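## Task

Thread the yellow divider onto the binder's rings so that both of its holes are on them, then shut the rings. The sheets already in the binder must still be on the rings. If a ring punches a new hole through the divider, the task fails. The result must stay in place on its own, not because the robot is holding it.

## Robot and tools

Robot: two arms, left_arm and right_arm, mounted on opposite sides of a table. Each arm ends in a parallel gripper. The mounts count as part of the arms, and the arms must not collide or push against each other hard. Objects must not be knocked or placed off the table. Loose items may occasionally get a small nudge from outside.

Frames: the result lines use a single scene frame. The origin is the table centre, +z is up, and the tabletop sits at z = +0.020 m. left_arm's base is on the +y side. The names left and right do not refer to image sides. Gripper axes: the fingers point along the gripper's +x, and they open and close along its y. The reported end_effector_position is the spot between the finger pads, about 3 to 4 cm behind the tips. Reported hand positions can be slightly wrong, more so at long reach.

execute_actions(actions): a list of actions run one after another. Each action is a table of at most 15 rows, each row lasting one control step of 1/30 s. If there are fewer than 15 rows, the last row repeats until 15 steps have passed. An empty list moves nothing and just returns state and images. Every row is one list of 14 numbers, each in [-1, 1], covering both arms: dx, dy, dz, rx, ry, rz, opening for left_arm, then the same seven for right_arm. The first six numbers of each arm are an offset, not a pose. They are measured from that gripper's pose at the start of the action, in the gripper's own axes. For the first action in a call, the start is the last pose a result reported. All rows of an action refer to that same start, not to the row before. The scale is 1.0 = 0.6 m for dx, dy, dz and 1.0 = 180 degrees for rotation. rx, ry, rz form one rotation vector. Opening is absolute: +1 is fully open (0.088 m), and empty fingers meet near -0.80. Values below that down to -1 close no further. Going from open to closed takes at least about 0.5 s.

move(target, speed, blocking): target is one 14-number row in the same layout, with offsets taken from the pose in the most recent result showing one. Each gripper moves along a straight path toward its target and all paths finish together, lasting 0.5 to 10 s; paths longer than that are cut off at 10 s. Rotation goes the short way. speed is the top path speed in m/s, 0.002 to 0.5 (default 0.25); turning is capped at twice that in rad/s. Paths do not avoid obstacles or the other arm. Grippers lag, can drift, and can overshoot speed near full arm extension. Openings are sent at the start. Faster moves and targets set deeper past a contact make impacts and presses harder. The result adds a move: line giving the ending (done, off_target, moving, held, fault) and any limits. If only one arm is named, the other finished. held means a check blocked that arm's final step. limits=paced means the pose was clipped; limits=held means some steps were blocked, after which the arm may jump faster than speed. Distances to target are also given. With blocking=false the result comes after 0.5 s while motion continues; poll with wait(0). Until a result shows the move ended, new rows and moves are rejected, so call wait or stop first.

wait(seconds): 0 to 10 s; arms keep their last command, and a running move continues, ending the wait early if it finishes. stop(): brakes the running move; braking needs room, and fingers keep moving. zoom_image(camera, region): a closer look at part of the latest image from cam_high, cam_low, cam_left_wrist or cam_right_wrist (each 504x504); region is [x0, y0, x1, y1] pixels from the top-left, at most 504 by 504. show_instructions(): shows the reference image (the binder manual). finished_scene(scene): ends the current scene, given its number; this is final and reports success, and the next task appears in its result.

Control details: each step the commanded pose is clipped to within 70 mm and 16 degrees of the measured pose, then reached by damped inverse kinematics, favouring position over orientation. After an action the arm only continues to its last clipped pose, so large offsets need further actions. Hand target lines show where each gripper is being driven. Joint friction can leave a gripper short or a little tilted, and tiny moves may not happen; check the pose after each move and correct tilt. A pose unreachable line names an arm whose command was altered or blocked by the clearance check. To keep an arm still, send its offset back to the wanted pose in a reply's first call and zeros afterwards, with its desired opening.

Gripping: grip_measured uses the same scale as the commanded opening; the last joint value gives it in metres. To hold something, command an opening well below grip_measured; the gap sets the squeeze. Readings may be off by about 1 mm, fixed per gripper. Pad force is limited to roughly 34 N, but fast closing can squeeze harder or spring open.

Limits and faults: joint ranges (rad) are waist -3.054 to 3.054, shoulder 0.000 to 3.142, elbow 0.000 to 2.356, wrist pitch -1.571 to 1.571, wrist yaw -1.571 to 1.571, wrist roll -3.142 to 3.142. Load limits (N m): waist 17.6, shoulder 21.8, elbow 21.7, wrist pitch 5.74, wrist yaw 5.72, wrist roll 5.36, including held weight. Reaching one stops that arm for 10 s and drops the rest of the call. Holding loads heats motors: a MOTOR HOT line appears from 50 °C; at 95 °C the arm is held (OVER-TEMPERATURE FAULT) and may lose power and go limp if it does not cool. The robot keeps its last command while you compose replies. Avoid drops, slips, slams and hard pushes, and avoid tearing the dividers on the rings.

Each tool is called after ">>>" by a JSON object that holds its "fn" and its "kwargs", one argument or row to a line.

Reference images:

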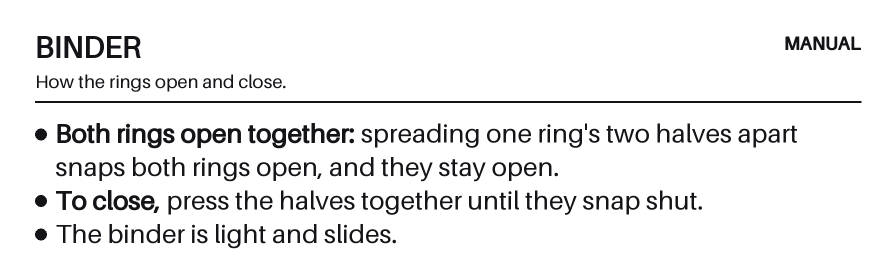

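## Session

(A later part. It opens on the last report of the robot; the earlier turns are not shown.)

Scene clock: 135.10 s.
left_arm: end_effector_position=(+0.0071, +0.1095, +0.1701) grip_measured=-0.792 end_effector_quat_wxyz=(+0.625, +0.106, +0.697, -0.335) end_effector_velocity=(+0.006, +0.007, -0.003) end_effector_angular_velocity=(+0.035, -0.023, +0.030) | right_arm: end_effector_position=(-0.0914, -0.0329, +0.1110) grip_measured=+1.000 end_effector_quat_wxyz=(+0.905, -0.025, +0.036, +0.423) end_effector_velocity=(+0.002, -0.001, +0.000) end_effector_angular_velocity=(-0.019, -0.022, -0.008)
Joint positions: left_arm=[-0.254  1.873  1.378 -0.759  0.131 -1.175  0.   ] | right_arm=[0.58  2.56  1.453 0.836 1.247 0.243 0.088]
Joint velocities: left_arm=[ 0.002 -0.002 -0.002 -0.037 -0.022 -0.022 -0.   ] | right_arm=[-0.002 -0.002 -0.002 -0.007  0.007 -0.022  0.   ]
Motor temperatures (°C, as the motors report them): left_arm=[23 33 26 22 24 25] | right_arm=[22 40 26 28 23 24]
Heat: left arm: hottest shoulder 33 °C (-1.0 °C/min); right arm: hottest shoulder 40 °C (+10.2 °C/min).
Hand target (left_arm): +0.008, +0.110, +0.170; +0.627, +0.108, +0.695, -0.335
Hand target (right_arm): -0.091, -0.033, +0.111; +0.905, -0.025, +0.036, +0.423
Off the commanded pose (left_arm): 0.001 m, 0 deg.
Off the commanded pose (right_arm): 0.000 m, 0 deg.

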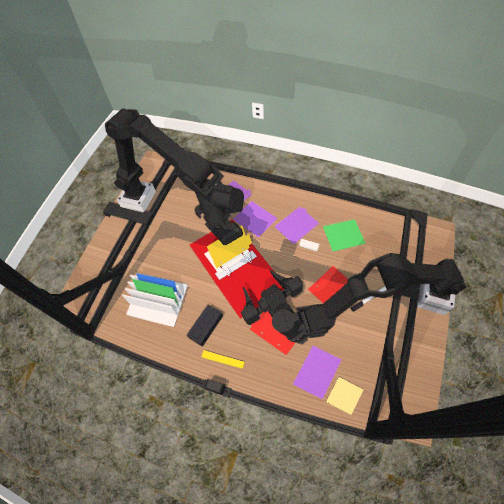

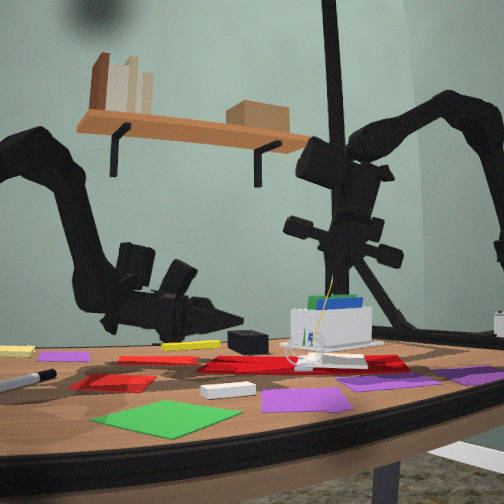

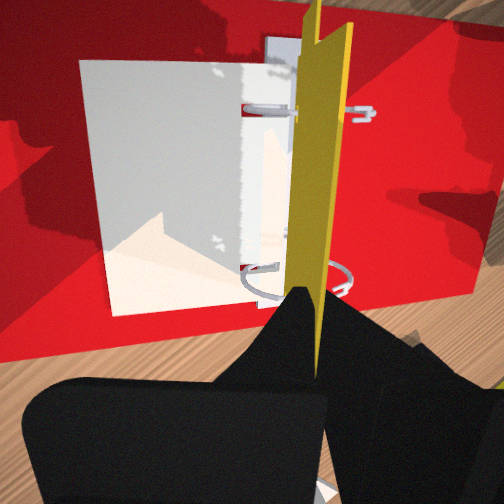

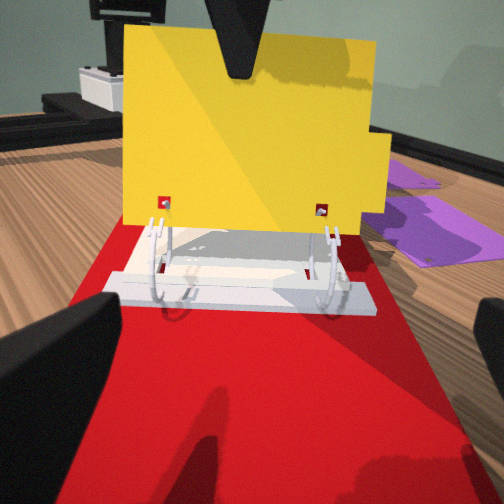

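>>> {"fn": "execute_actions", "kwargs": {
  "actions": [
    [[0.002,0.0035,0.0005,0,-0.001,0.0025,-1,0,0,0,0,0,0,1],[0.0027,0.0048,0.0005,0,-0.0012,0.0033,-1,0,0,0,0,0,0,1],[0.0034,0.0061,0.0004,0,-0.0013,0.004,-1,0,0,0,0,0,0,1],[0.0041,0.0074,0.0004,0,-0.0015,0.0048,-1,0,0,0,0,0,0,1],[0.0048,0.0087,0.0003,0,-0.0016,0.0055,-1,0,0,0,0,0,0,1],[0.0055,0.0100,0.0003,0,-0.0018,0.0063,-1,0,0,0,0,0,0,1],[0.0062,0.0112,0.0002,0,-0.0019,0.007,-1,0,0,0,0,0,0,1],[0.0069,0.0125,0.0002,0,-0.0021,0.0078,-1,0,0,0,0,0,0,1],[0.0076,0.0138,0.0001,0,-0.0022,0.0085,-1,0,0,0,0,0,0,1],[0.0083,0.0150,0.0001,0,-0.0024,0.0093,-1,0,0,0,0,0,0,1],[0.009,0.0163,0,0,-0.0025,0.010,-1,0,0,0,0,0,0,1]]
  ]
}}

>>> {"fn": "zoom_image", "kwargs": {
  "camera": "cam_right_wrist",
  "region": [130, 140, 370, 260]
}}

>>> {"fn": "zoom_image", "kwargs": {
  "camera": "cam_low",
  "region": [270, 290, 350, 370]
}}

Scene clock: 137.83 s.
left_arm: end_effector_position=(+0.0097, +0.1124, +0.1662) grip_measured=-0.792 end_effector_quat_wxyz=(+0.630, +0.110, +0.694, -0.330) end_effector_velocity=(+0.004, +0.008, -0.006) end_effector_angular_velocity=(+0.030, -0.031, -0.003) | right_arm: end_effector_position=(-0.0914, -0.0329, +0.1110) grip_measured=+1.000 end_effector_quat_wxyz=(+0.905, -0.025, +0.036, +0.423) end_effector_velocity=(+0.002, -0.001, +0.000) end_effector_angular_velocity=(-0.010, -0.011, -0.009)
Joint positions: left_arm=[-0.254  1.873  1.366 -0.76   0.118 -1.174  0.   ] | right_arm=[0.58  2.56  1.453 0.836 1.247 0.243 0.088]
Joint velocities: left_arm=[-0.002 -0.002 -0.017 -0.022 -0.022  0.007 -0.   ] | right_arm=[-0.002 -0.002 -0.002 -0.007  0.007 -0.007  0.   ]
Motor temperatures (°C, as the motors report them): left_arm=[23 33 26 22 24 25] | right_arm=[22 40 26 28 23 24]
Heat: left arm: hottest shoulder 33 °C (-1.0 °C/min); right arm: hottest shoulder 40 °C (+10.1 °C/min).
Hand target (left_arm): +0.012, +0.115, +0.162; +0.633, +0.116, +0.693, -0.326
Hand target (right_arm): -0.091, -0.033, +0.111; +0.905, -0.025, +0.036, +0.423
Off the commanded pose (left_arm): 0.006 m, 1 deg.
Off the commanded pose (right_arm): 0.000 m, 0 deg.

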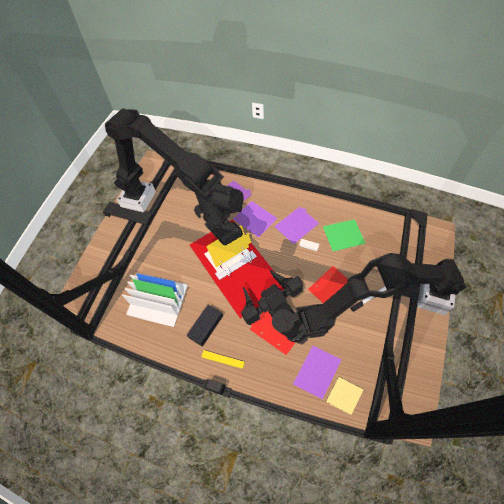

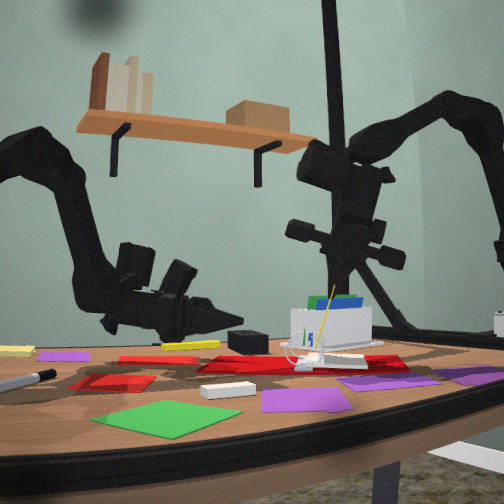

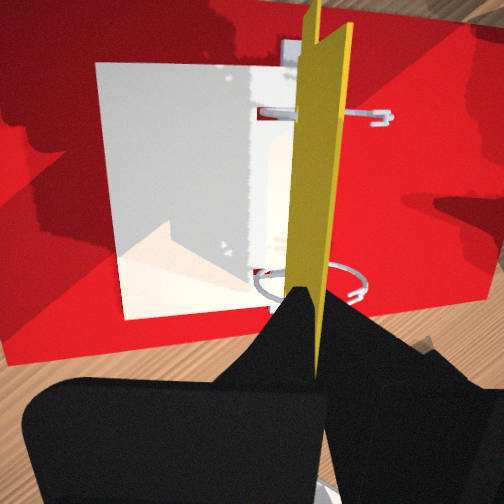

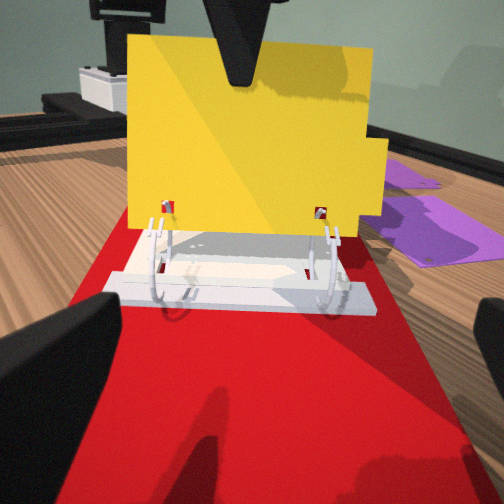

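Region (130, 140, 370, 260) of cam_right_wrist's 504x504 image, scaled by 2.100, with more detail than that image has.

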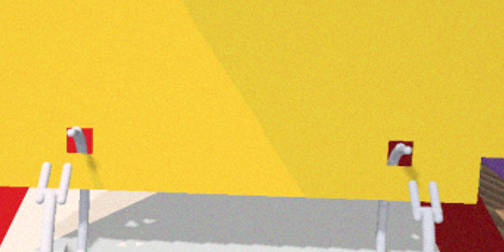

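Region (270, 290, 350, 370) of cam_low's 504x504 image, scaled by 6.300, with more detail than that image has.

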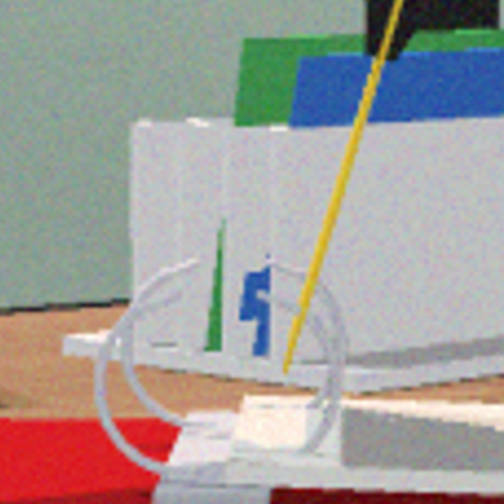

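>>> {"fn": "execute_actions", "kwargs": {
  "actions": [
    [[0.004,0.002,0,0,0,0,-0.8,0,0,0,0,0,0,1],[0.008,0.003,0,0,0,0,-0.76,0,0,0,0,0,0,1],[0.012,0.005,0,0,0,-0.002,-0.72,0,0,0,0,0,0,1],[0.015,0.007,0,0,0,-0.004,-0.68,0,0,0,0,0,0,1],[0.018,0.009,0,0,0,-0.006,-0.64,0,0,0,0,0,0,1],[0.021,0.011,0,0,0,-0.008,-0.6,0,0,0,0,0,0,1],[0.024,0.013,0,0,0,-0.010,-0.6,0,0,0,0,0,0,1],[0.027,0.015,0,0,0,-0.012,-0.6,0,0,0,0,0,0,1],[0.030,0.017,0,0,0,-0.014,-0.6,0,0,0,0,0,0,1],[0.033,0.019,0,0,0,-0.016,-0.6,0,0,0,0,0,0,1],[0.035,0.021,0,0,0,-0.018,-0.6,0,0,0,0,0,0,1]]
  ]
}}

>>> {"fn": "zoom_image", "kwargs": {
  "camera": "cam_low",
  "region": [260, 240, 400, 380]
}}

Scene clock: 142.83 s.
left_arm: end_effector_position=(+0.0127, +0.1150, +0.1393) grip_measured=-0.603 end_effector_quat_wxyz=(+0.624, +0.095, +0.697, -0.341) end_effector_velocity=(+0.001, +0.005, -0.008) end_effector_angular_velocity=(-0.030, +0.030, +0.007) | right_arm: end_effector_position=(-0.0914, -0.0329, +0.1110) grip_measured=+1.000 end_effector_quat_wxyz=(+0.905, -0.025, +0.036, +0.423) end_effector_velocity=(+0.002, +0.003, -0.001) end_effector_angular_velocity=(-0.023, -0.016, +0.016)
Joint positions: left_arm=[-0.241  1.871  1.238 -0.599  0.137 -1.17   0.009] | right_arm=[0.58  2.56  1.453 0.836 1.247 0.243 0.088]
Joint velocities: left_arm=[ 0.007 -0.027 -0.085  0.095  0.022 -0.007  0.001] | right_arm=[-0.007 -0.002 -0.002 -0.007 -0.022 -0.022  0.   ]
Motor temperatures (°C, as the motors report them): left_arm=[23 34 26 22 24 25] | right_arm=[22 41 26 28 23 24]
Heat: left arm: hottest shoulder 34 °C (+0.0 °C/min); right arm: hottest shoulder 41 °C (+10.1 °C/min).
Hand target (left_arm): +0.013, +0.116, +0.142; +0.621, +0.091, +0.697, -0.347
Hand target (right_arm): -0.091, -0.033, +0.111; +0.905, -0.025, +0.036, +0.423
Off the commanded pose (left_arm): 0.003 m, 1 deg.
Off the commanded pose (right_arm): 0.000 m, 0 deg.

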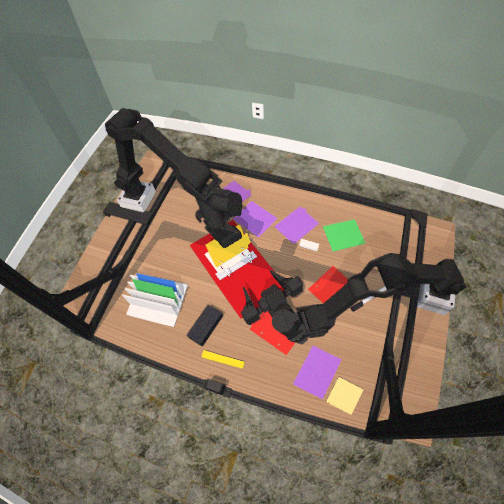

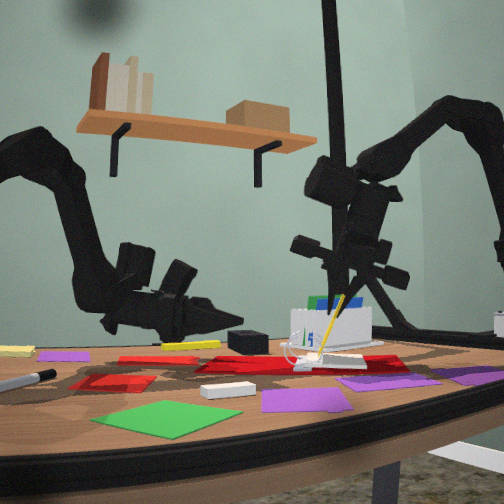

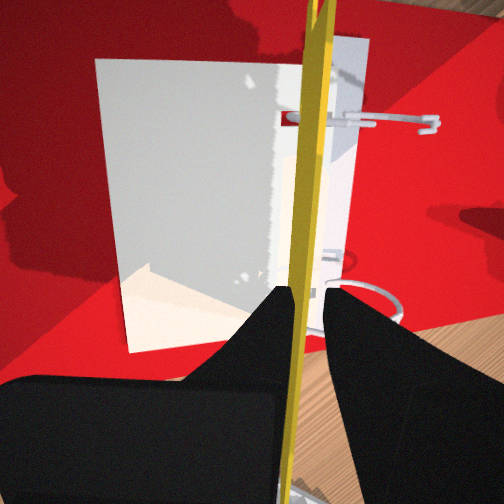

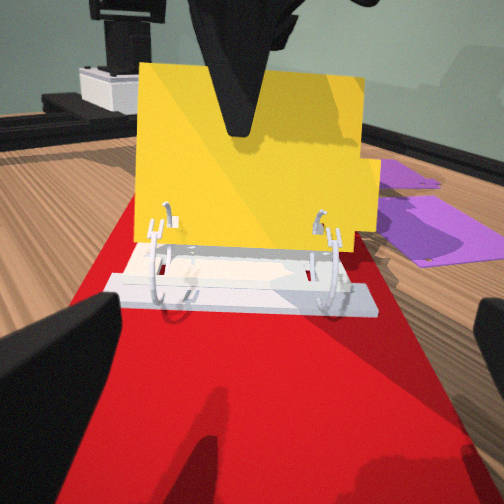

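Region (260, 240, 400, 380) of cam_low's 504x504 image, scaled by 3.600, with more detail than that image has.

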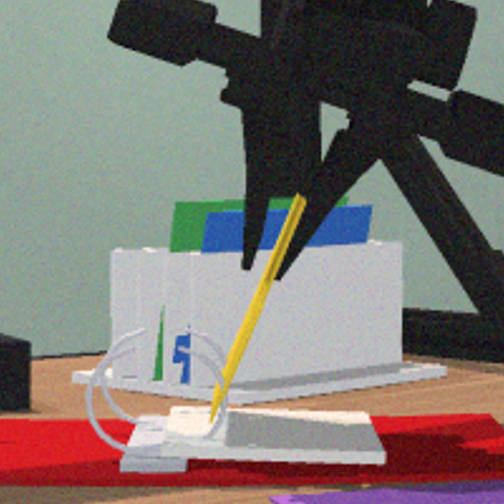

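>>> {"fn": "move", "kwargs": {
  "target": [0.043, 0.118, 0, 0, 0, -0.25, -0.5, -0.13, 0, 0.02, 0, 0, 0, 1],
  "speed": 0.15
}}

>>> {"fn": "zoom_image", "kwargs": {
  "camera": "cam_low",
  "region": [260, 220, 440, 400]
}}

Scene clock: 147.20 s.
left_arm: end_effector_position=(+0.0467, +0.1565, +0.0949) grip_measured=-0.500 end_effector_quat_wxyz=(+0.447, -0.183, +0.672, -0.561) end_effector_velocity=(+0.002, -0.003, +0.003) end_effector_angular_velocity=(-0.023, +0.001, +0.012) | right_arm: end_effector_position=(-0.1410, -0.0906, +0.1241) grip_measured=+1.000 end_effector_quat_wxyz=(+0.904, -0.030, +0.035, +0.424) end_effector_velocity=(+0.001, +0.001, -0.001) end_effector_angular_velocity=(-0.013, -0.008, +0.005)
Joint positions: left_arm=[ 0.009  1.956  0.374  1.083  0.595 -1.243  0.015] | right_arm=[0.741 2.451 1.379 0.547 1.393 0.493 0.088]
Joint velocities: left_arm=[ 0.002  0.007 -0.002  0.037 -0.007 -0.007 -0.   ] | right_arm=[-0.002 -0.002 -0.002 -0.007 -0.007 -0.007  0.   ]
Motor temperatures (°C, as the motors report them): left_arm=[23 33 26 23 24 25] | right_arm=[22 41 26 28 23 24]
Heat: left arm: hottest shoulder 33 °C (-1.0 °C/min); right arm: hottest shoulder 41 °C (+9.0 °C/min).
Hand target (left_arm): +0.047, +0.160, +0.090; +0.446, -0.180, +0.679, -0.554
Hand target (right_arm): -0.141, -0.092, +0.130; +0.905, -0.025, +0.036, +0.423
Off the commanded pose (left_arm): 0.006 m, 1 deg.
Off the commanded pose (right_arm): 0.006 m, 1 deg.
move: done

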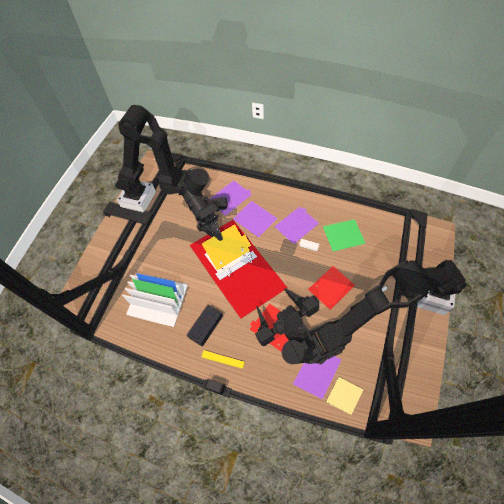

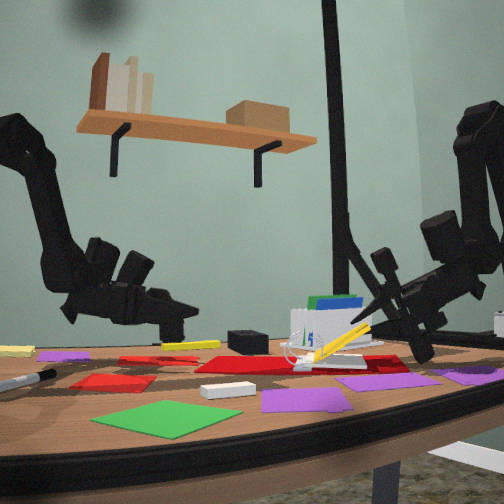

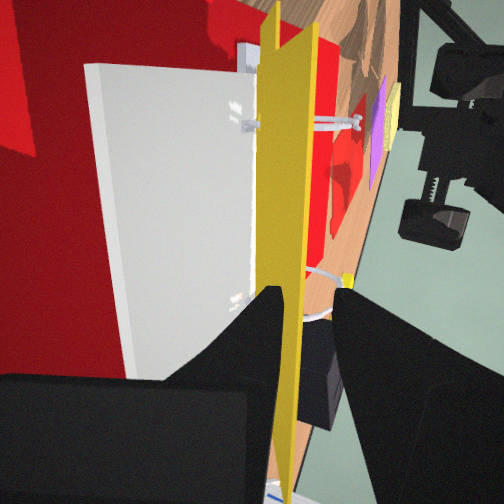

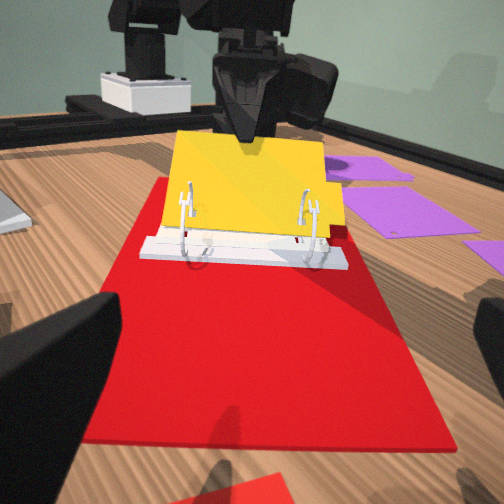

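Region (260, 220, 440, 400) of cam_low's 504x504 image, scaled by 2.800, with more detail than that image has.

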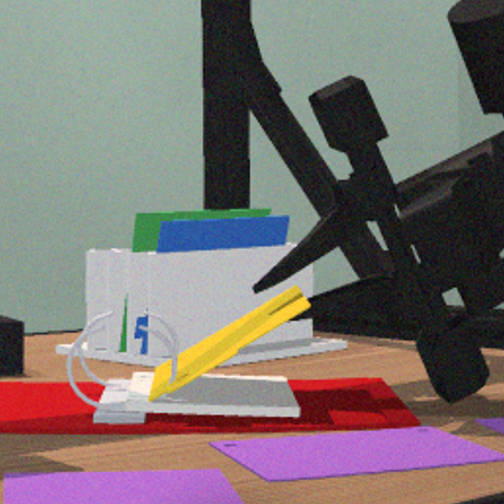

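>>> {"fn": "execute_actions", "kwargs": {
  "actions": [
    [[0,0,0,0,0,0,-0.45,0,0,0,0,0,0,1],[0,0,0,0,0,0,-0.4,0,0,0,0,0,0,1],[0,0,0,0,0,0,-0.35,0,0,0,0,0,0,1],[0,0,0,0,0,0,-0.3,0,0,0,0,0,0,1],[0,0,0,0,0,0,-0.24,0,0,0,0,0,0,1],[0,0,0,0,0,0,-0.18,0,0,0,0,0,0,1],[0,0,0,0,0,0,-0.12,0,0,0,0,0,0,1],[0,0,0,0,0,0,-0.06,0,0,0,0,0,0,1],[0,0,0,0,0,0,0.0,0,0,0,0,0,0,1],[0,0,0,0,0,0,0.06,0,0,0,0,0,0,1],[0,0,0,0,0,0,0.12,0,0,0,0,0,0,1],[0,0,0,0,0,0,0.18,0,0,0,0,0,0,1],[0,0,0,0,0,0,0.24,0,0,0,0,0,0,1],[0,0,0,0,0,0,0.3,0,0,0,0,0,0,1],[0,0,0,0,0,0,0.35,0,0,0,0,0,0,1]],
    [[-0.004,0,0,0,0,0,0.37,0,0,0,0,0,0,1],[-0.008,0,0,0,0,0,0.39,0,0,0,0,0,0,1],[-0.012,0,0,0,0,0,0.41,0,0,0,0,0,0,1],[-0.016,0,0,0,0,0,0.43,0,0,0,0,0,0,1],[-0.02,0,0,0,0,0,0.45,0,0,0,0,0,0,1],[-0.024,0,0,0,0,0,0.47,0,0,0,0,0,0,1],[-0.028,0,0,0,0,0,0.49,0,0,0,0,0,0,1],[-0.032,0,0,0,0,0,0.51,0,0,0,0,0,0,1],[-0.036,0,0,0,0,0,0.53,0,0,0,0,0,0,1],[-0.04,0,0,0,0,0,0.55,0,0,0,0,0,0,1],[-0.044,0,0,0,0,0,0.55,0,0,0,0,0,0,1],[-0.048,0,0,0,0,0,0.55,0,0,0,0,0,0,1],[-0.05,0,0,0,0,0,0.55,0,0,0,0,0,0,1]]
  ]
}}

Scene clock: 149.23 s.
left_arm: end_effector_position=(+0.0619, +0.1750, +0.1049) grip_measured=+0.543 end_effector_quat_wxyz=(+0.448, -0.184, +0.672, -0.560) end_effector_velocity=(+0.016, +0.022, +0.014) end_effector_angular_velocity=(+0.006, -0.002, +0.003) | right_arm: end_effector_position=(-0.1409, -0.0907, +0.1241) grip_measured=+1.000 end_effector_quat_wxyz=(+0.904, -0.030, +0.035, +0.424) end_effector_velocity=(-0.002, +0.003, -0.003) end_effector_angular_velocity=(-0.013, +0.015, +0.029)
Joint positions: left_arm=[ 0.079  1.851  0.306  1.023  0.652 -1.204  0.066] | right_arm=[0.741 2.45  1.379 0.547 1.393 0.494 0.088]
Joint velocities: left_arm=[ 0.081 -0.159 -0.071 -0.125  0.066  0.051  0.004] | right_arm=[-0.002 -0.002 -0.002 -0.007 -0.037  0.007  0.   ]
Motor temperatures (°C, as the motors report them): left_arm=[23 33 26 23 24 25] | right_arm=[22 42 26 28 23 24]
Heat: left arm: hottest shoulder 33 °C (-1.0 °C/min); right arm: hottest shoulder 42 °C (+9.0 °C/min).
Hand target (left_arm): +0.063, +0.179, +0.107; +0.447, -0.183, +0.672, -0.561
Hand target (right_arm): -0.141, -0.091, +0.124; +0.904, -0.030, +0.035, +0.424
Off the commanded pose (left_arm): 0.005 m, 0 deg.
Off the commanded pose (right_arm): 0.000 m, 0 deg.

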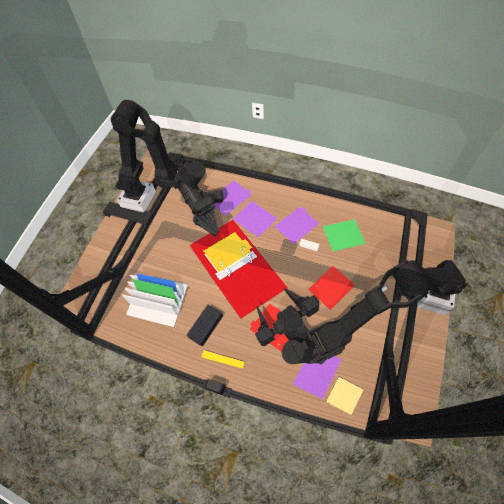

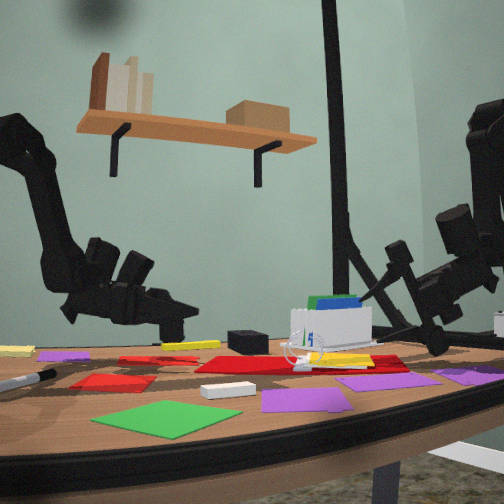

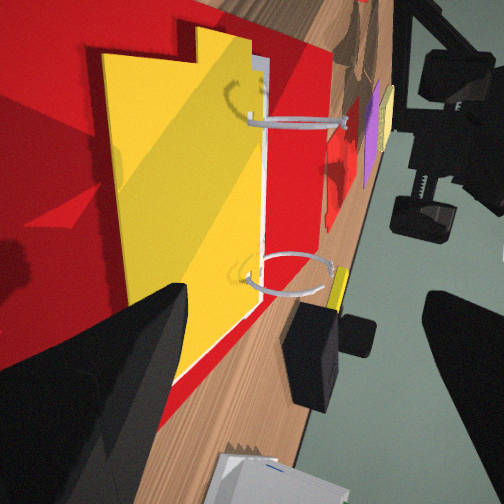

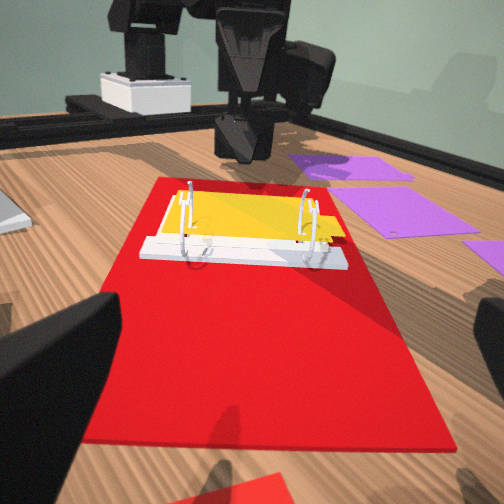

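>>> {"fn": "move", "kwargs": {
  "target": [0.174, -0.168, -0.065, 0, 0, 0.37, 0.5, 0, 0, 0, 0, 0, 0, 1],
  "speed": 0.25
}}

Scene clock: 154.27 s.
left_arm: end_effector_position=(-0.0507, +0.0908, +0.1615) grip_measured=+0.500 end_effector_quat_wxyz=(+0.679, +0.212, +0.665, -0.228) end_effector_velocity=(+0.001, +0.002, +0.006) end_effector_angular_velocity=(+0.003, -0.024, +0.015) | right_arm: end_effector_position=(-0.1409, -0.0907, +0.1241) grip_measured=+1.000 end_effector_quat_wxyz=(+0.904, -0.030, +0.035, +0.424) end_effector_velocity=(+0.001, +0.001, -0.001) end_effector_angular_velocity=(-0.013, -0.008, +0.005)
Joint positions: left_arm=[-0.422  2.272  1.993 -1.27  -0.02  -1.332  0.063] | right_arm=[0.741 2.45  1.379 0.547 1.393 0.494 0.088]
Joint velocities: left_arm=[-0.007  0.002  0.027 -0.037 -0.022 -0.022  0.   ] | right_arm=[-0.002 -0.002 -0.002 -0.007 -0.007 -0.007  0.   ]
Motor temperatures (°C, as the motors report them): left_arm=[23 33 26 23 24 25] | right_arm=[22 42 26 28 23 24]
Heat: left arm: hottest shoulder 33 °C (-2.0 °C/min); right arm: hottest shoulder 42 °C (+8.0 °C/min).
Hand target (left_arm): -0.051, +0.090, +0.155; +0.681, +0.216, +0.663, -0.223
Hand target (right_arm): -0.141, -0.091, +0.124; +0.904, -0.030, +0.035, +0.424
Off the commanded pose (left_arm): 0.007 m, 1 deg.
Off the commanded pose (right_arm): 0.000 m, 0 deg.
move: done

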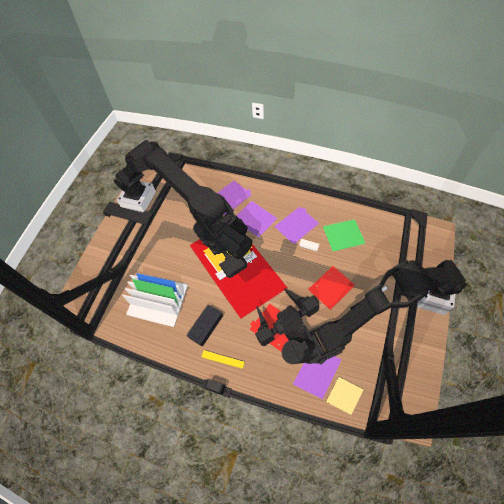

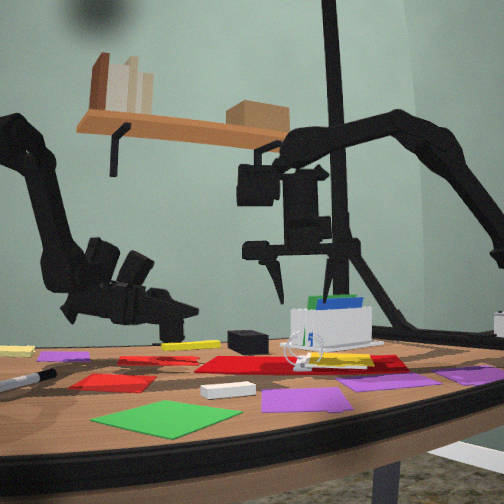

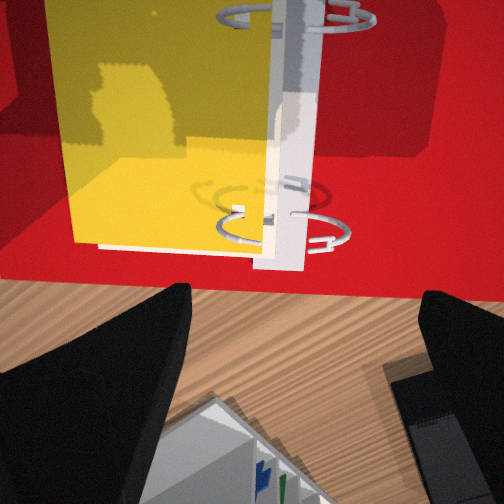

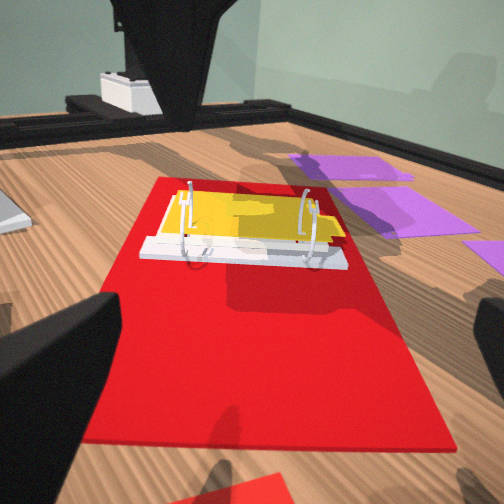

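>>> {"fn": "move", "kwargs": {
  "target": [0.112, 0.007, -0.005, 0, 0, 0.01, 1, 0, 0, 0, 0, 0, 0, 1],
  "speed": 0.1
}}

Scene clock: 156.73 s.
left_arm: end_effector_position=(-0.0510, +0.0905, +0.1038) grip_measured=+1.000 end_effector_quat_wxyz=(+0.679, +0.214, +0.665, -0.226) end_effector_velocity=(+0.001, +0.002, -0.002) end_effector_angular_velocity=(+0.008, -0.011, +0.005) | right_arm: end_effector_position=(-0.1409, -0.0907, +0.1239) grip_measured=+1.000 end_effector_quat_wxyz=(+0.904, -0.030, +0.035, +0.424) end_effector_velocity=(-0.001, +0.002, +0.000) end_effector_angular_velocity=(-0.023, -0.010, +0.019)
Joint positions: left_arm=[-0.423  2.316  1.836 -1.075 -0.022 -1.334  0.088] | right_arm=[0.741 2.451 1.379 0.547 1.393 0.494 0.088]
Joint velocities: left_arm=[-0.002  0.002 -0.002 -0.007 -0.007 -0.007  0.   ] | right_arm=[-0.002 -0.007 -0.002 -0.007 -0.022 -0.022  0.   ]
Motor temperatures (°C, as the motors report them): left_arm=[23 33 26 23 24 25] | right_arm=[22 42 26 28 23 24]
Heat: left arm: hottest shoulder 33 °C (-2.0 °C/min); right arm: hottest shoulder 42 °C (+7.1 °C/min).
Hand target (left_arm): -0.050, +0.094, +0.094; +0.682, +0.222, +0.662, -0.218
Hand target (right_arm): -0.141, -0.091, +0.124; +0.904, -0.030, +0.035, +0.424
Off the commanded pose (left_arm): 0.010 m, 1 deg.
Off the commanded pose (right_arm): 0.000 m, 0 deg.
move: off_target (left_arm)

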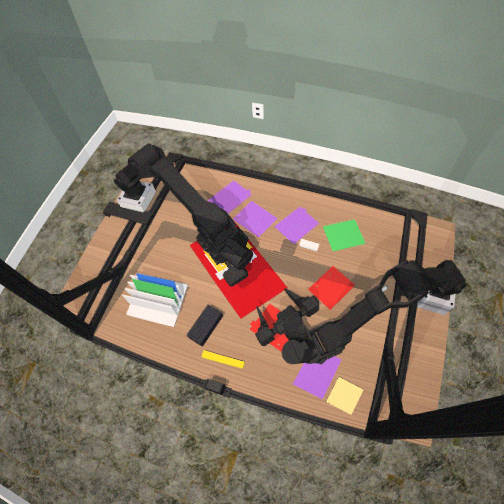

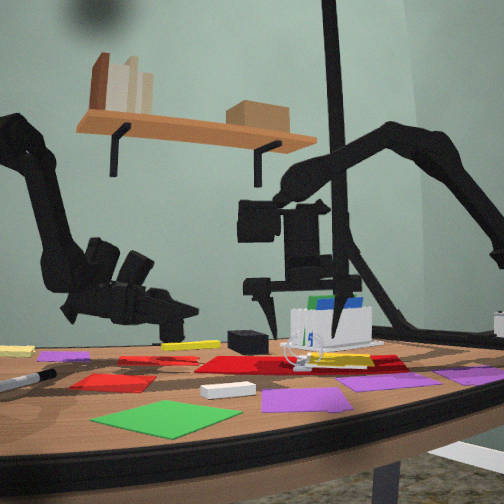

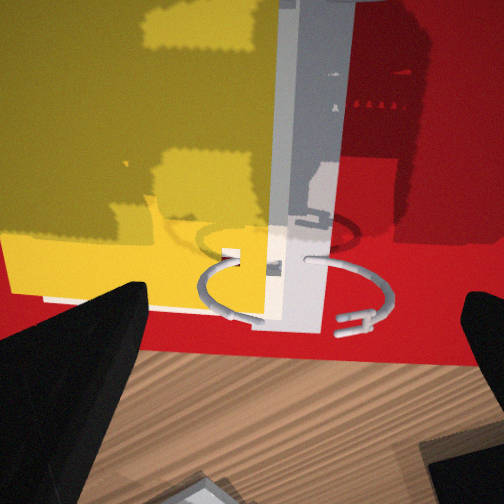

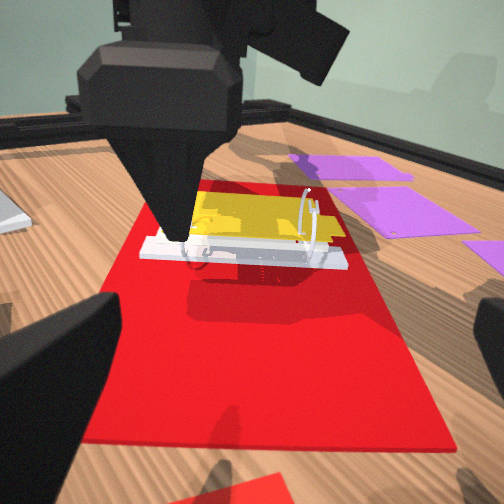

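>>> {"fn": "move", "kwargs": {
  "target": [0.034, 0.009, 0, 0, 0, 0.008, 0.62, 0, 0, 0, 0, 0, 0, 1],
  "speed": 0.05
}}

Scene clock: 158.17 s.
left_arm: end_effector_position=(-0.0509, +0.0906, +0.0951) grip_measured=+0.620 end_effector_quat_wxyz=(+0.679, +0.211, +0.665, -0.228) end_effector_velocity=(+0.001, +0.002, +0.002) end_effector_angular_velocity=(+0.005, +0.006, +0.024) | right_arm: end_effector_position=(-0.1409, -0.0907, +0.1239) grip_measured=+1.000 end_effector_quat_wxyz=(+0.904, -0.030, +0.035, +0.424) end_effector_velocity=(+0.001, +0.001, -0.001) end_effector_angular_velocity=(-0.013, -0.008, +0.005)
Joint positions: left_arm=[-0.423  2.32   1.806 -1.036 -0.022 -1.334  0.069] | right_arm=[0.741 2.451 1.379 0.547 1.393 0.494 0.088]
Joint velocities: left_arm=[ 0.002 -0.007 -0.002 -0.007  0.007 -0.022 -0.   ] | right_arm=[-0.002 -0.002 -0.002 -0.007 -0.007 -0.007  0.   ]
Motor temperatures (°C, as the motors report them): left_arm=[23 33 26 23 24 25] | right_arm=[22 42 26 28 23 24]
Heat: left arm: hottest shoulder 33 °C (-2.0 °C/min); right arm: hottest shoulder 42 °C (+7.0 °C/min).
Hand target (left_arm): -0.048, +0.095, +0.084; +0.682, +0.222, +0.662, -0.218
Hand target (right_arm): -0.141, -0.091, +0.124; +0.904, -0.030, +0.035, +0.424
Off the commanded pose (left_arm): 0.013 m, 2 deg.
Off the commanded pose (right_arm): 0.000 m, 0 deg.
move: off_target (left_arm)

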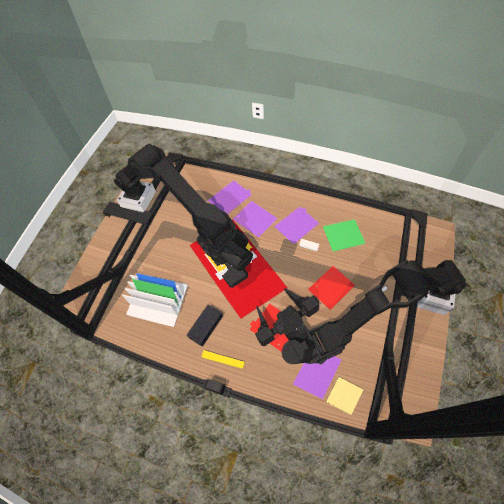

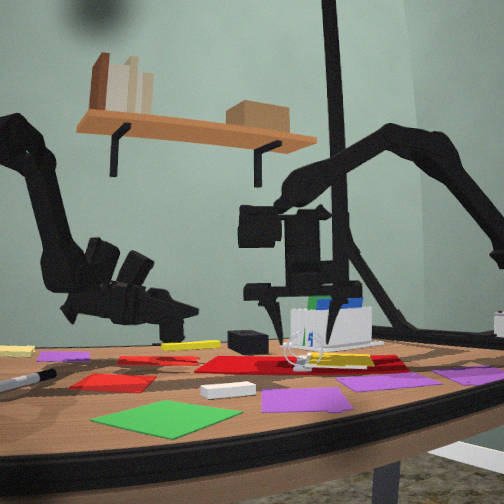

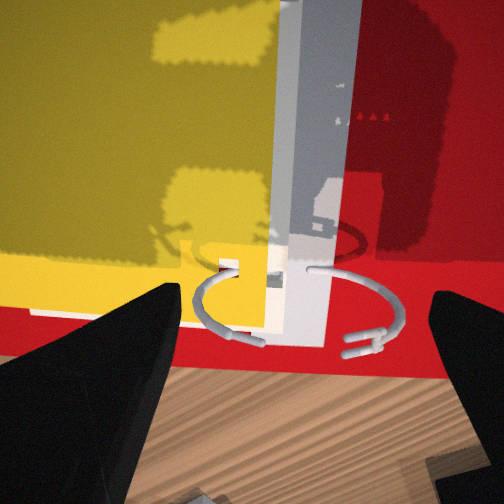

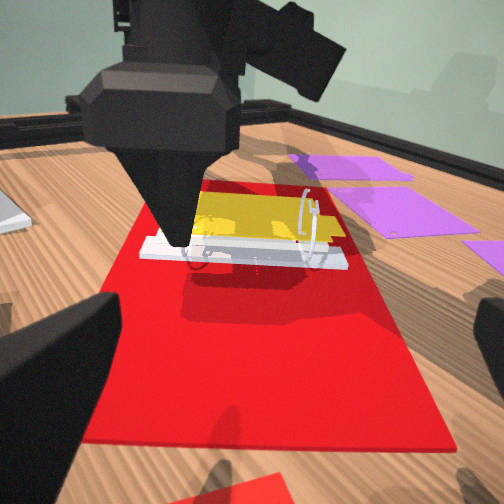

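>>> {"fn": "zoom_image", "kwargs": {
  "camera": "cam_low",
  "region": [260, 300, 350, 380]
}}

Region (260, 300, 350, 380) of cam_low's 504x504 image, scaled by 5.600, with more detail than that image has.

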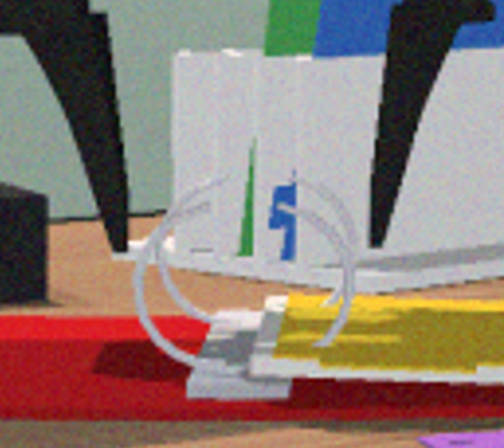

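>>> {"fn": "execute_actions", "kwargs": {
  "actions": [
    [[0.018,0.008,0,0,0,0.008,0.6,0,0,0,0,0,0,1],[0.020,0.008,0,0,0,0.008,0.59,0,0,0,0,0,0,1],[0.022,0.009,0,0,0,0.009,0.58,0,0,0,0,0,0,1],[0.024,0.009,0,0,0,0.009,0.57,0,0,0,0,0,0,1],[0.026,0.010,0,0,0,0.010,0.56,0,0,0,0,0,0,1],[0.028,0.010,0,0,0,0.010,0.55,0,0,0,0,0,0,1],[0.028,0.010,0,0,0,0.010,0.54,0,0,0,0,0,0,1],[0.028,0.010,0,0,0,0.010,0.53,0,0,0,0,0,0,1],[0.028,0.010,0,0,0,0.010,0.52,0,0,0,0,0,0,1],[0.028,0.010,0,0,0,0.010,0.5,0,0,0,0,0,0,1]],
    [[0,0,0,0,0,0,0.48,0,0,0,0,0,0,1],[0,0,0,0,0,0,0.46,0,0,0,0,0,0,1],[0,0,0,0,0,0,0.44,0,0,0,0,0,0,1],[0,0,0,0,0,0,0.42,0,0,0,0,0,0,1],[0,0,0,0,0,0,0.40,0,0,0,0,0,0,1],[0,0,0,0,0,0,0.38,0,0,0,0,0,0,1],[0,0,0,0,0,0,0.36,0,0,0,0,0,0,1],[0,0,0,0,0,0,0.34,0,0,0,0,0,0,1],[0,0,0,0,0,0,0.32,0,0,0,0,0,0,1],[0,0,0,0,0,0,0.30,0,0,0,0,0,0,1],[0,0,0,0,0,0,0.28,0,0,0,0,0,0,1],[0,0,0,0,0,0,0.26,0,0,0,0,0,0,1],[0,0,0,0,0,0,0.24,0,0,0,0,0,0,1],[0,0,0,0,0,0,0.22,0,0,0,0,0,0,1],[0,0,0,0,0,0,0.20,0,0,0,0,0,0,1]],
    [[0,0,0,0,0,0,0.18,0,0,0,0,0,0,1],[0,0,0,0,0,0,0.16,0,0,0,0,0,0,1],[0,0,0,0,0,0,0.14,0,0,0,0,0,0,1],[0,0,0,0,0,0,0.12,0,0,0,0,0,0,1],[0,0,0,0,0,0,0.10,0,0,0,0,0,0,1]]
  ]
}}

Scene clock: 160.77 s.
left_arm: end_effector_position=(-0.0502, +0.0920, +0.0904) grip_measured=+0.123 end_effector_quat_wxyz=(+0.680, +0.213, +0.664, -0.227) end_effector_velocity=(-0.000, -0.000, +0.001) end_effector_angular_velocity=(-0.010, -0.004, +0.005) | right_arm: end_effector_position=(-0.1409, -0.0907, +0.1239) grip_measured=+1.000 end_effector_quat_wxyz=(+0.904, -0.030, +0.035, +0.424) end_effector_velocity=(-0.001, -0.000, -0.001) end_effector_angular_velocity=(-0.022, -0.019, +0.011)
Joint positions: left_arm=[-0.423  2.323  1.792 -1.023 -0.023 -1.334  0.045] | right_arm=[0.741 2.451 1.379 0.547 1.393 0.494 0.088]
Joint velocities: left_arm=[-0.002 -0.007 -0.007  0.007 -0.007 -0.007 -0.   ] | right_arm=[ 0.002 -0.002 -0.002 -0.007 -0.007 -0.022  0.   ]
Motor temperatures (°C, as the motors report them): left_arm=[23 34 26 23 24 25] | right_arm=[22 42 26 28 23 24]
Heat: left arm: hottest shoulder 34 °C (-1.0 °C/min); right arm: hottest shoulder 42 °C (+6.1 °C/min).
Hand target (left_arm): -0.050, +0.092, +0.090; +0.680, +0.214, +0.664, -0.226
Hand target (right_arm): -0.141, -0.091, +0.124; +0.904, -0.030, +0.035, +0.424
Off the commanded pose (left_arm): 0.000 m, 0 deg.
Off the commanded pose (right_arm): 0.000 m, 0 deg.

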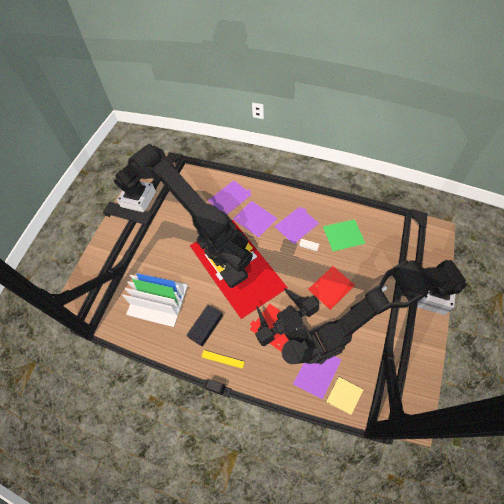

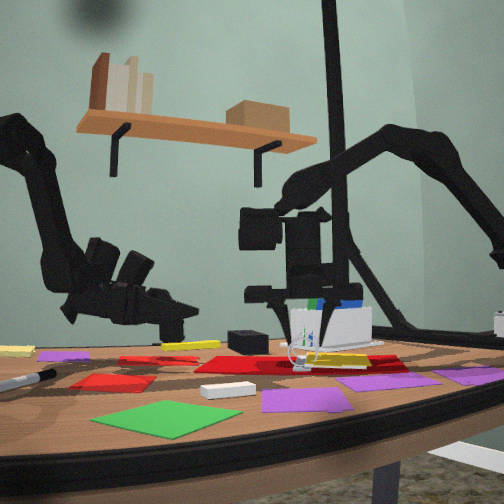

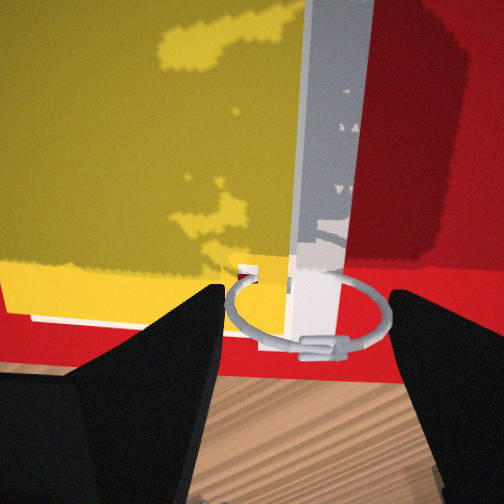

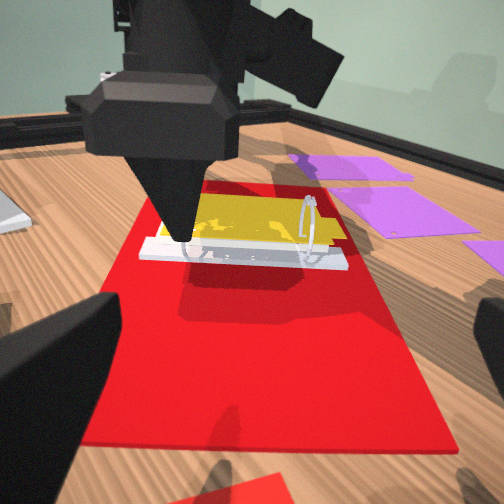

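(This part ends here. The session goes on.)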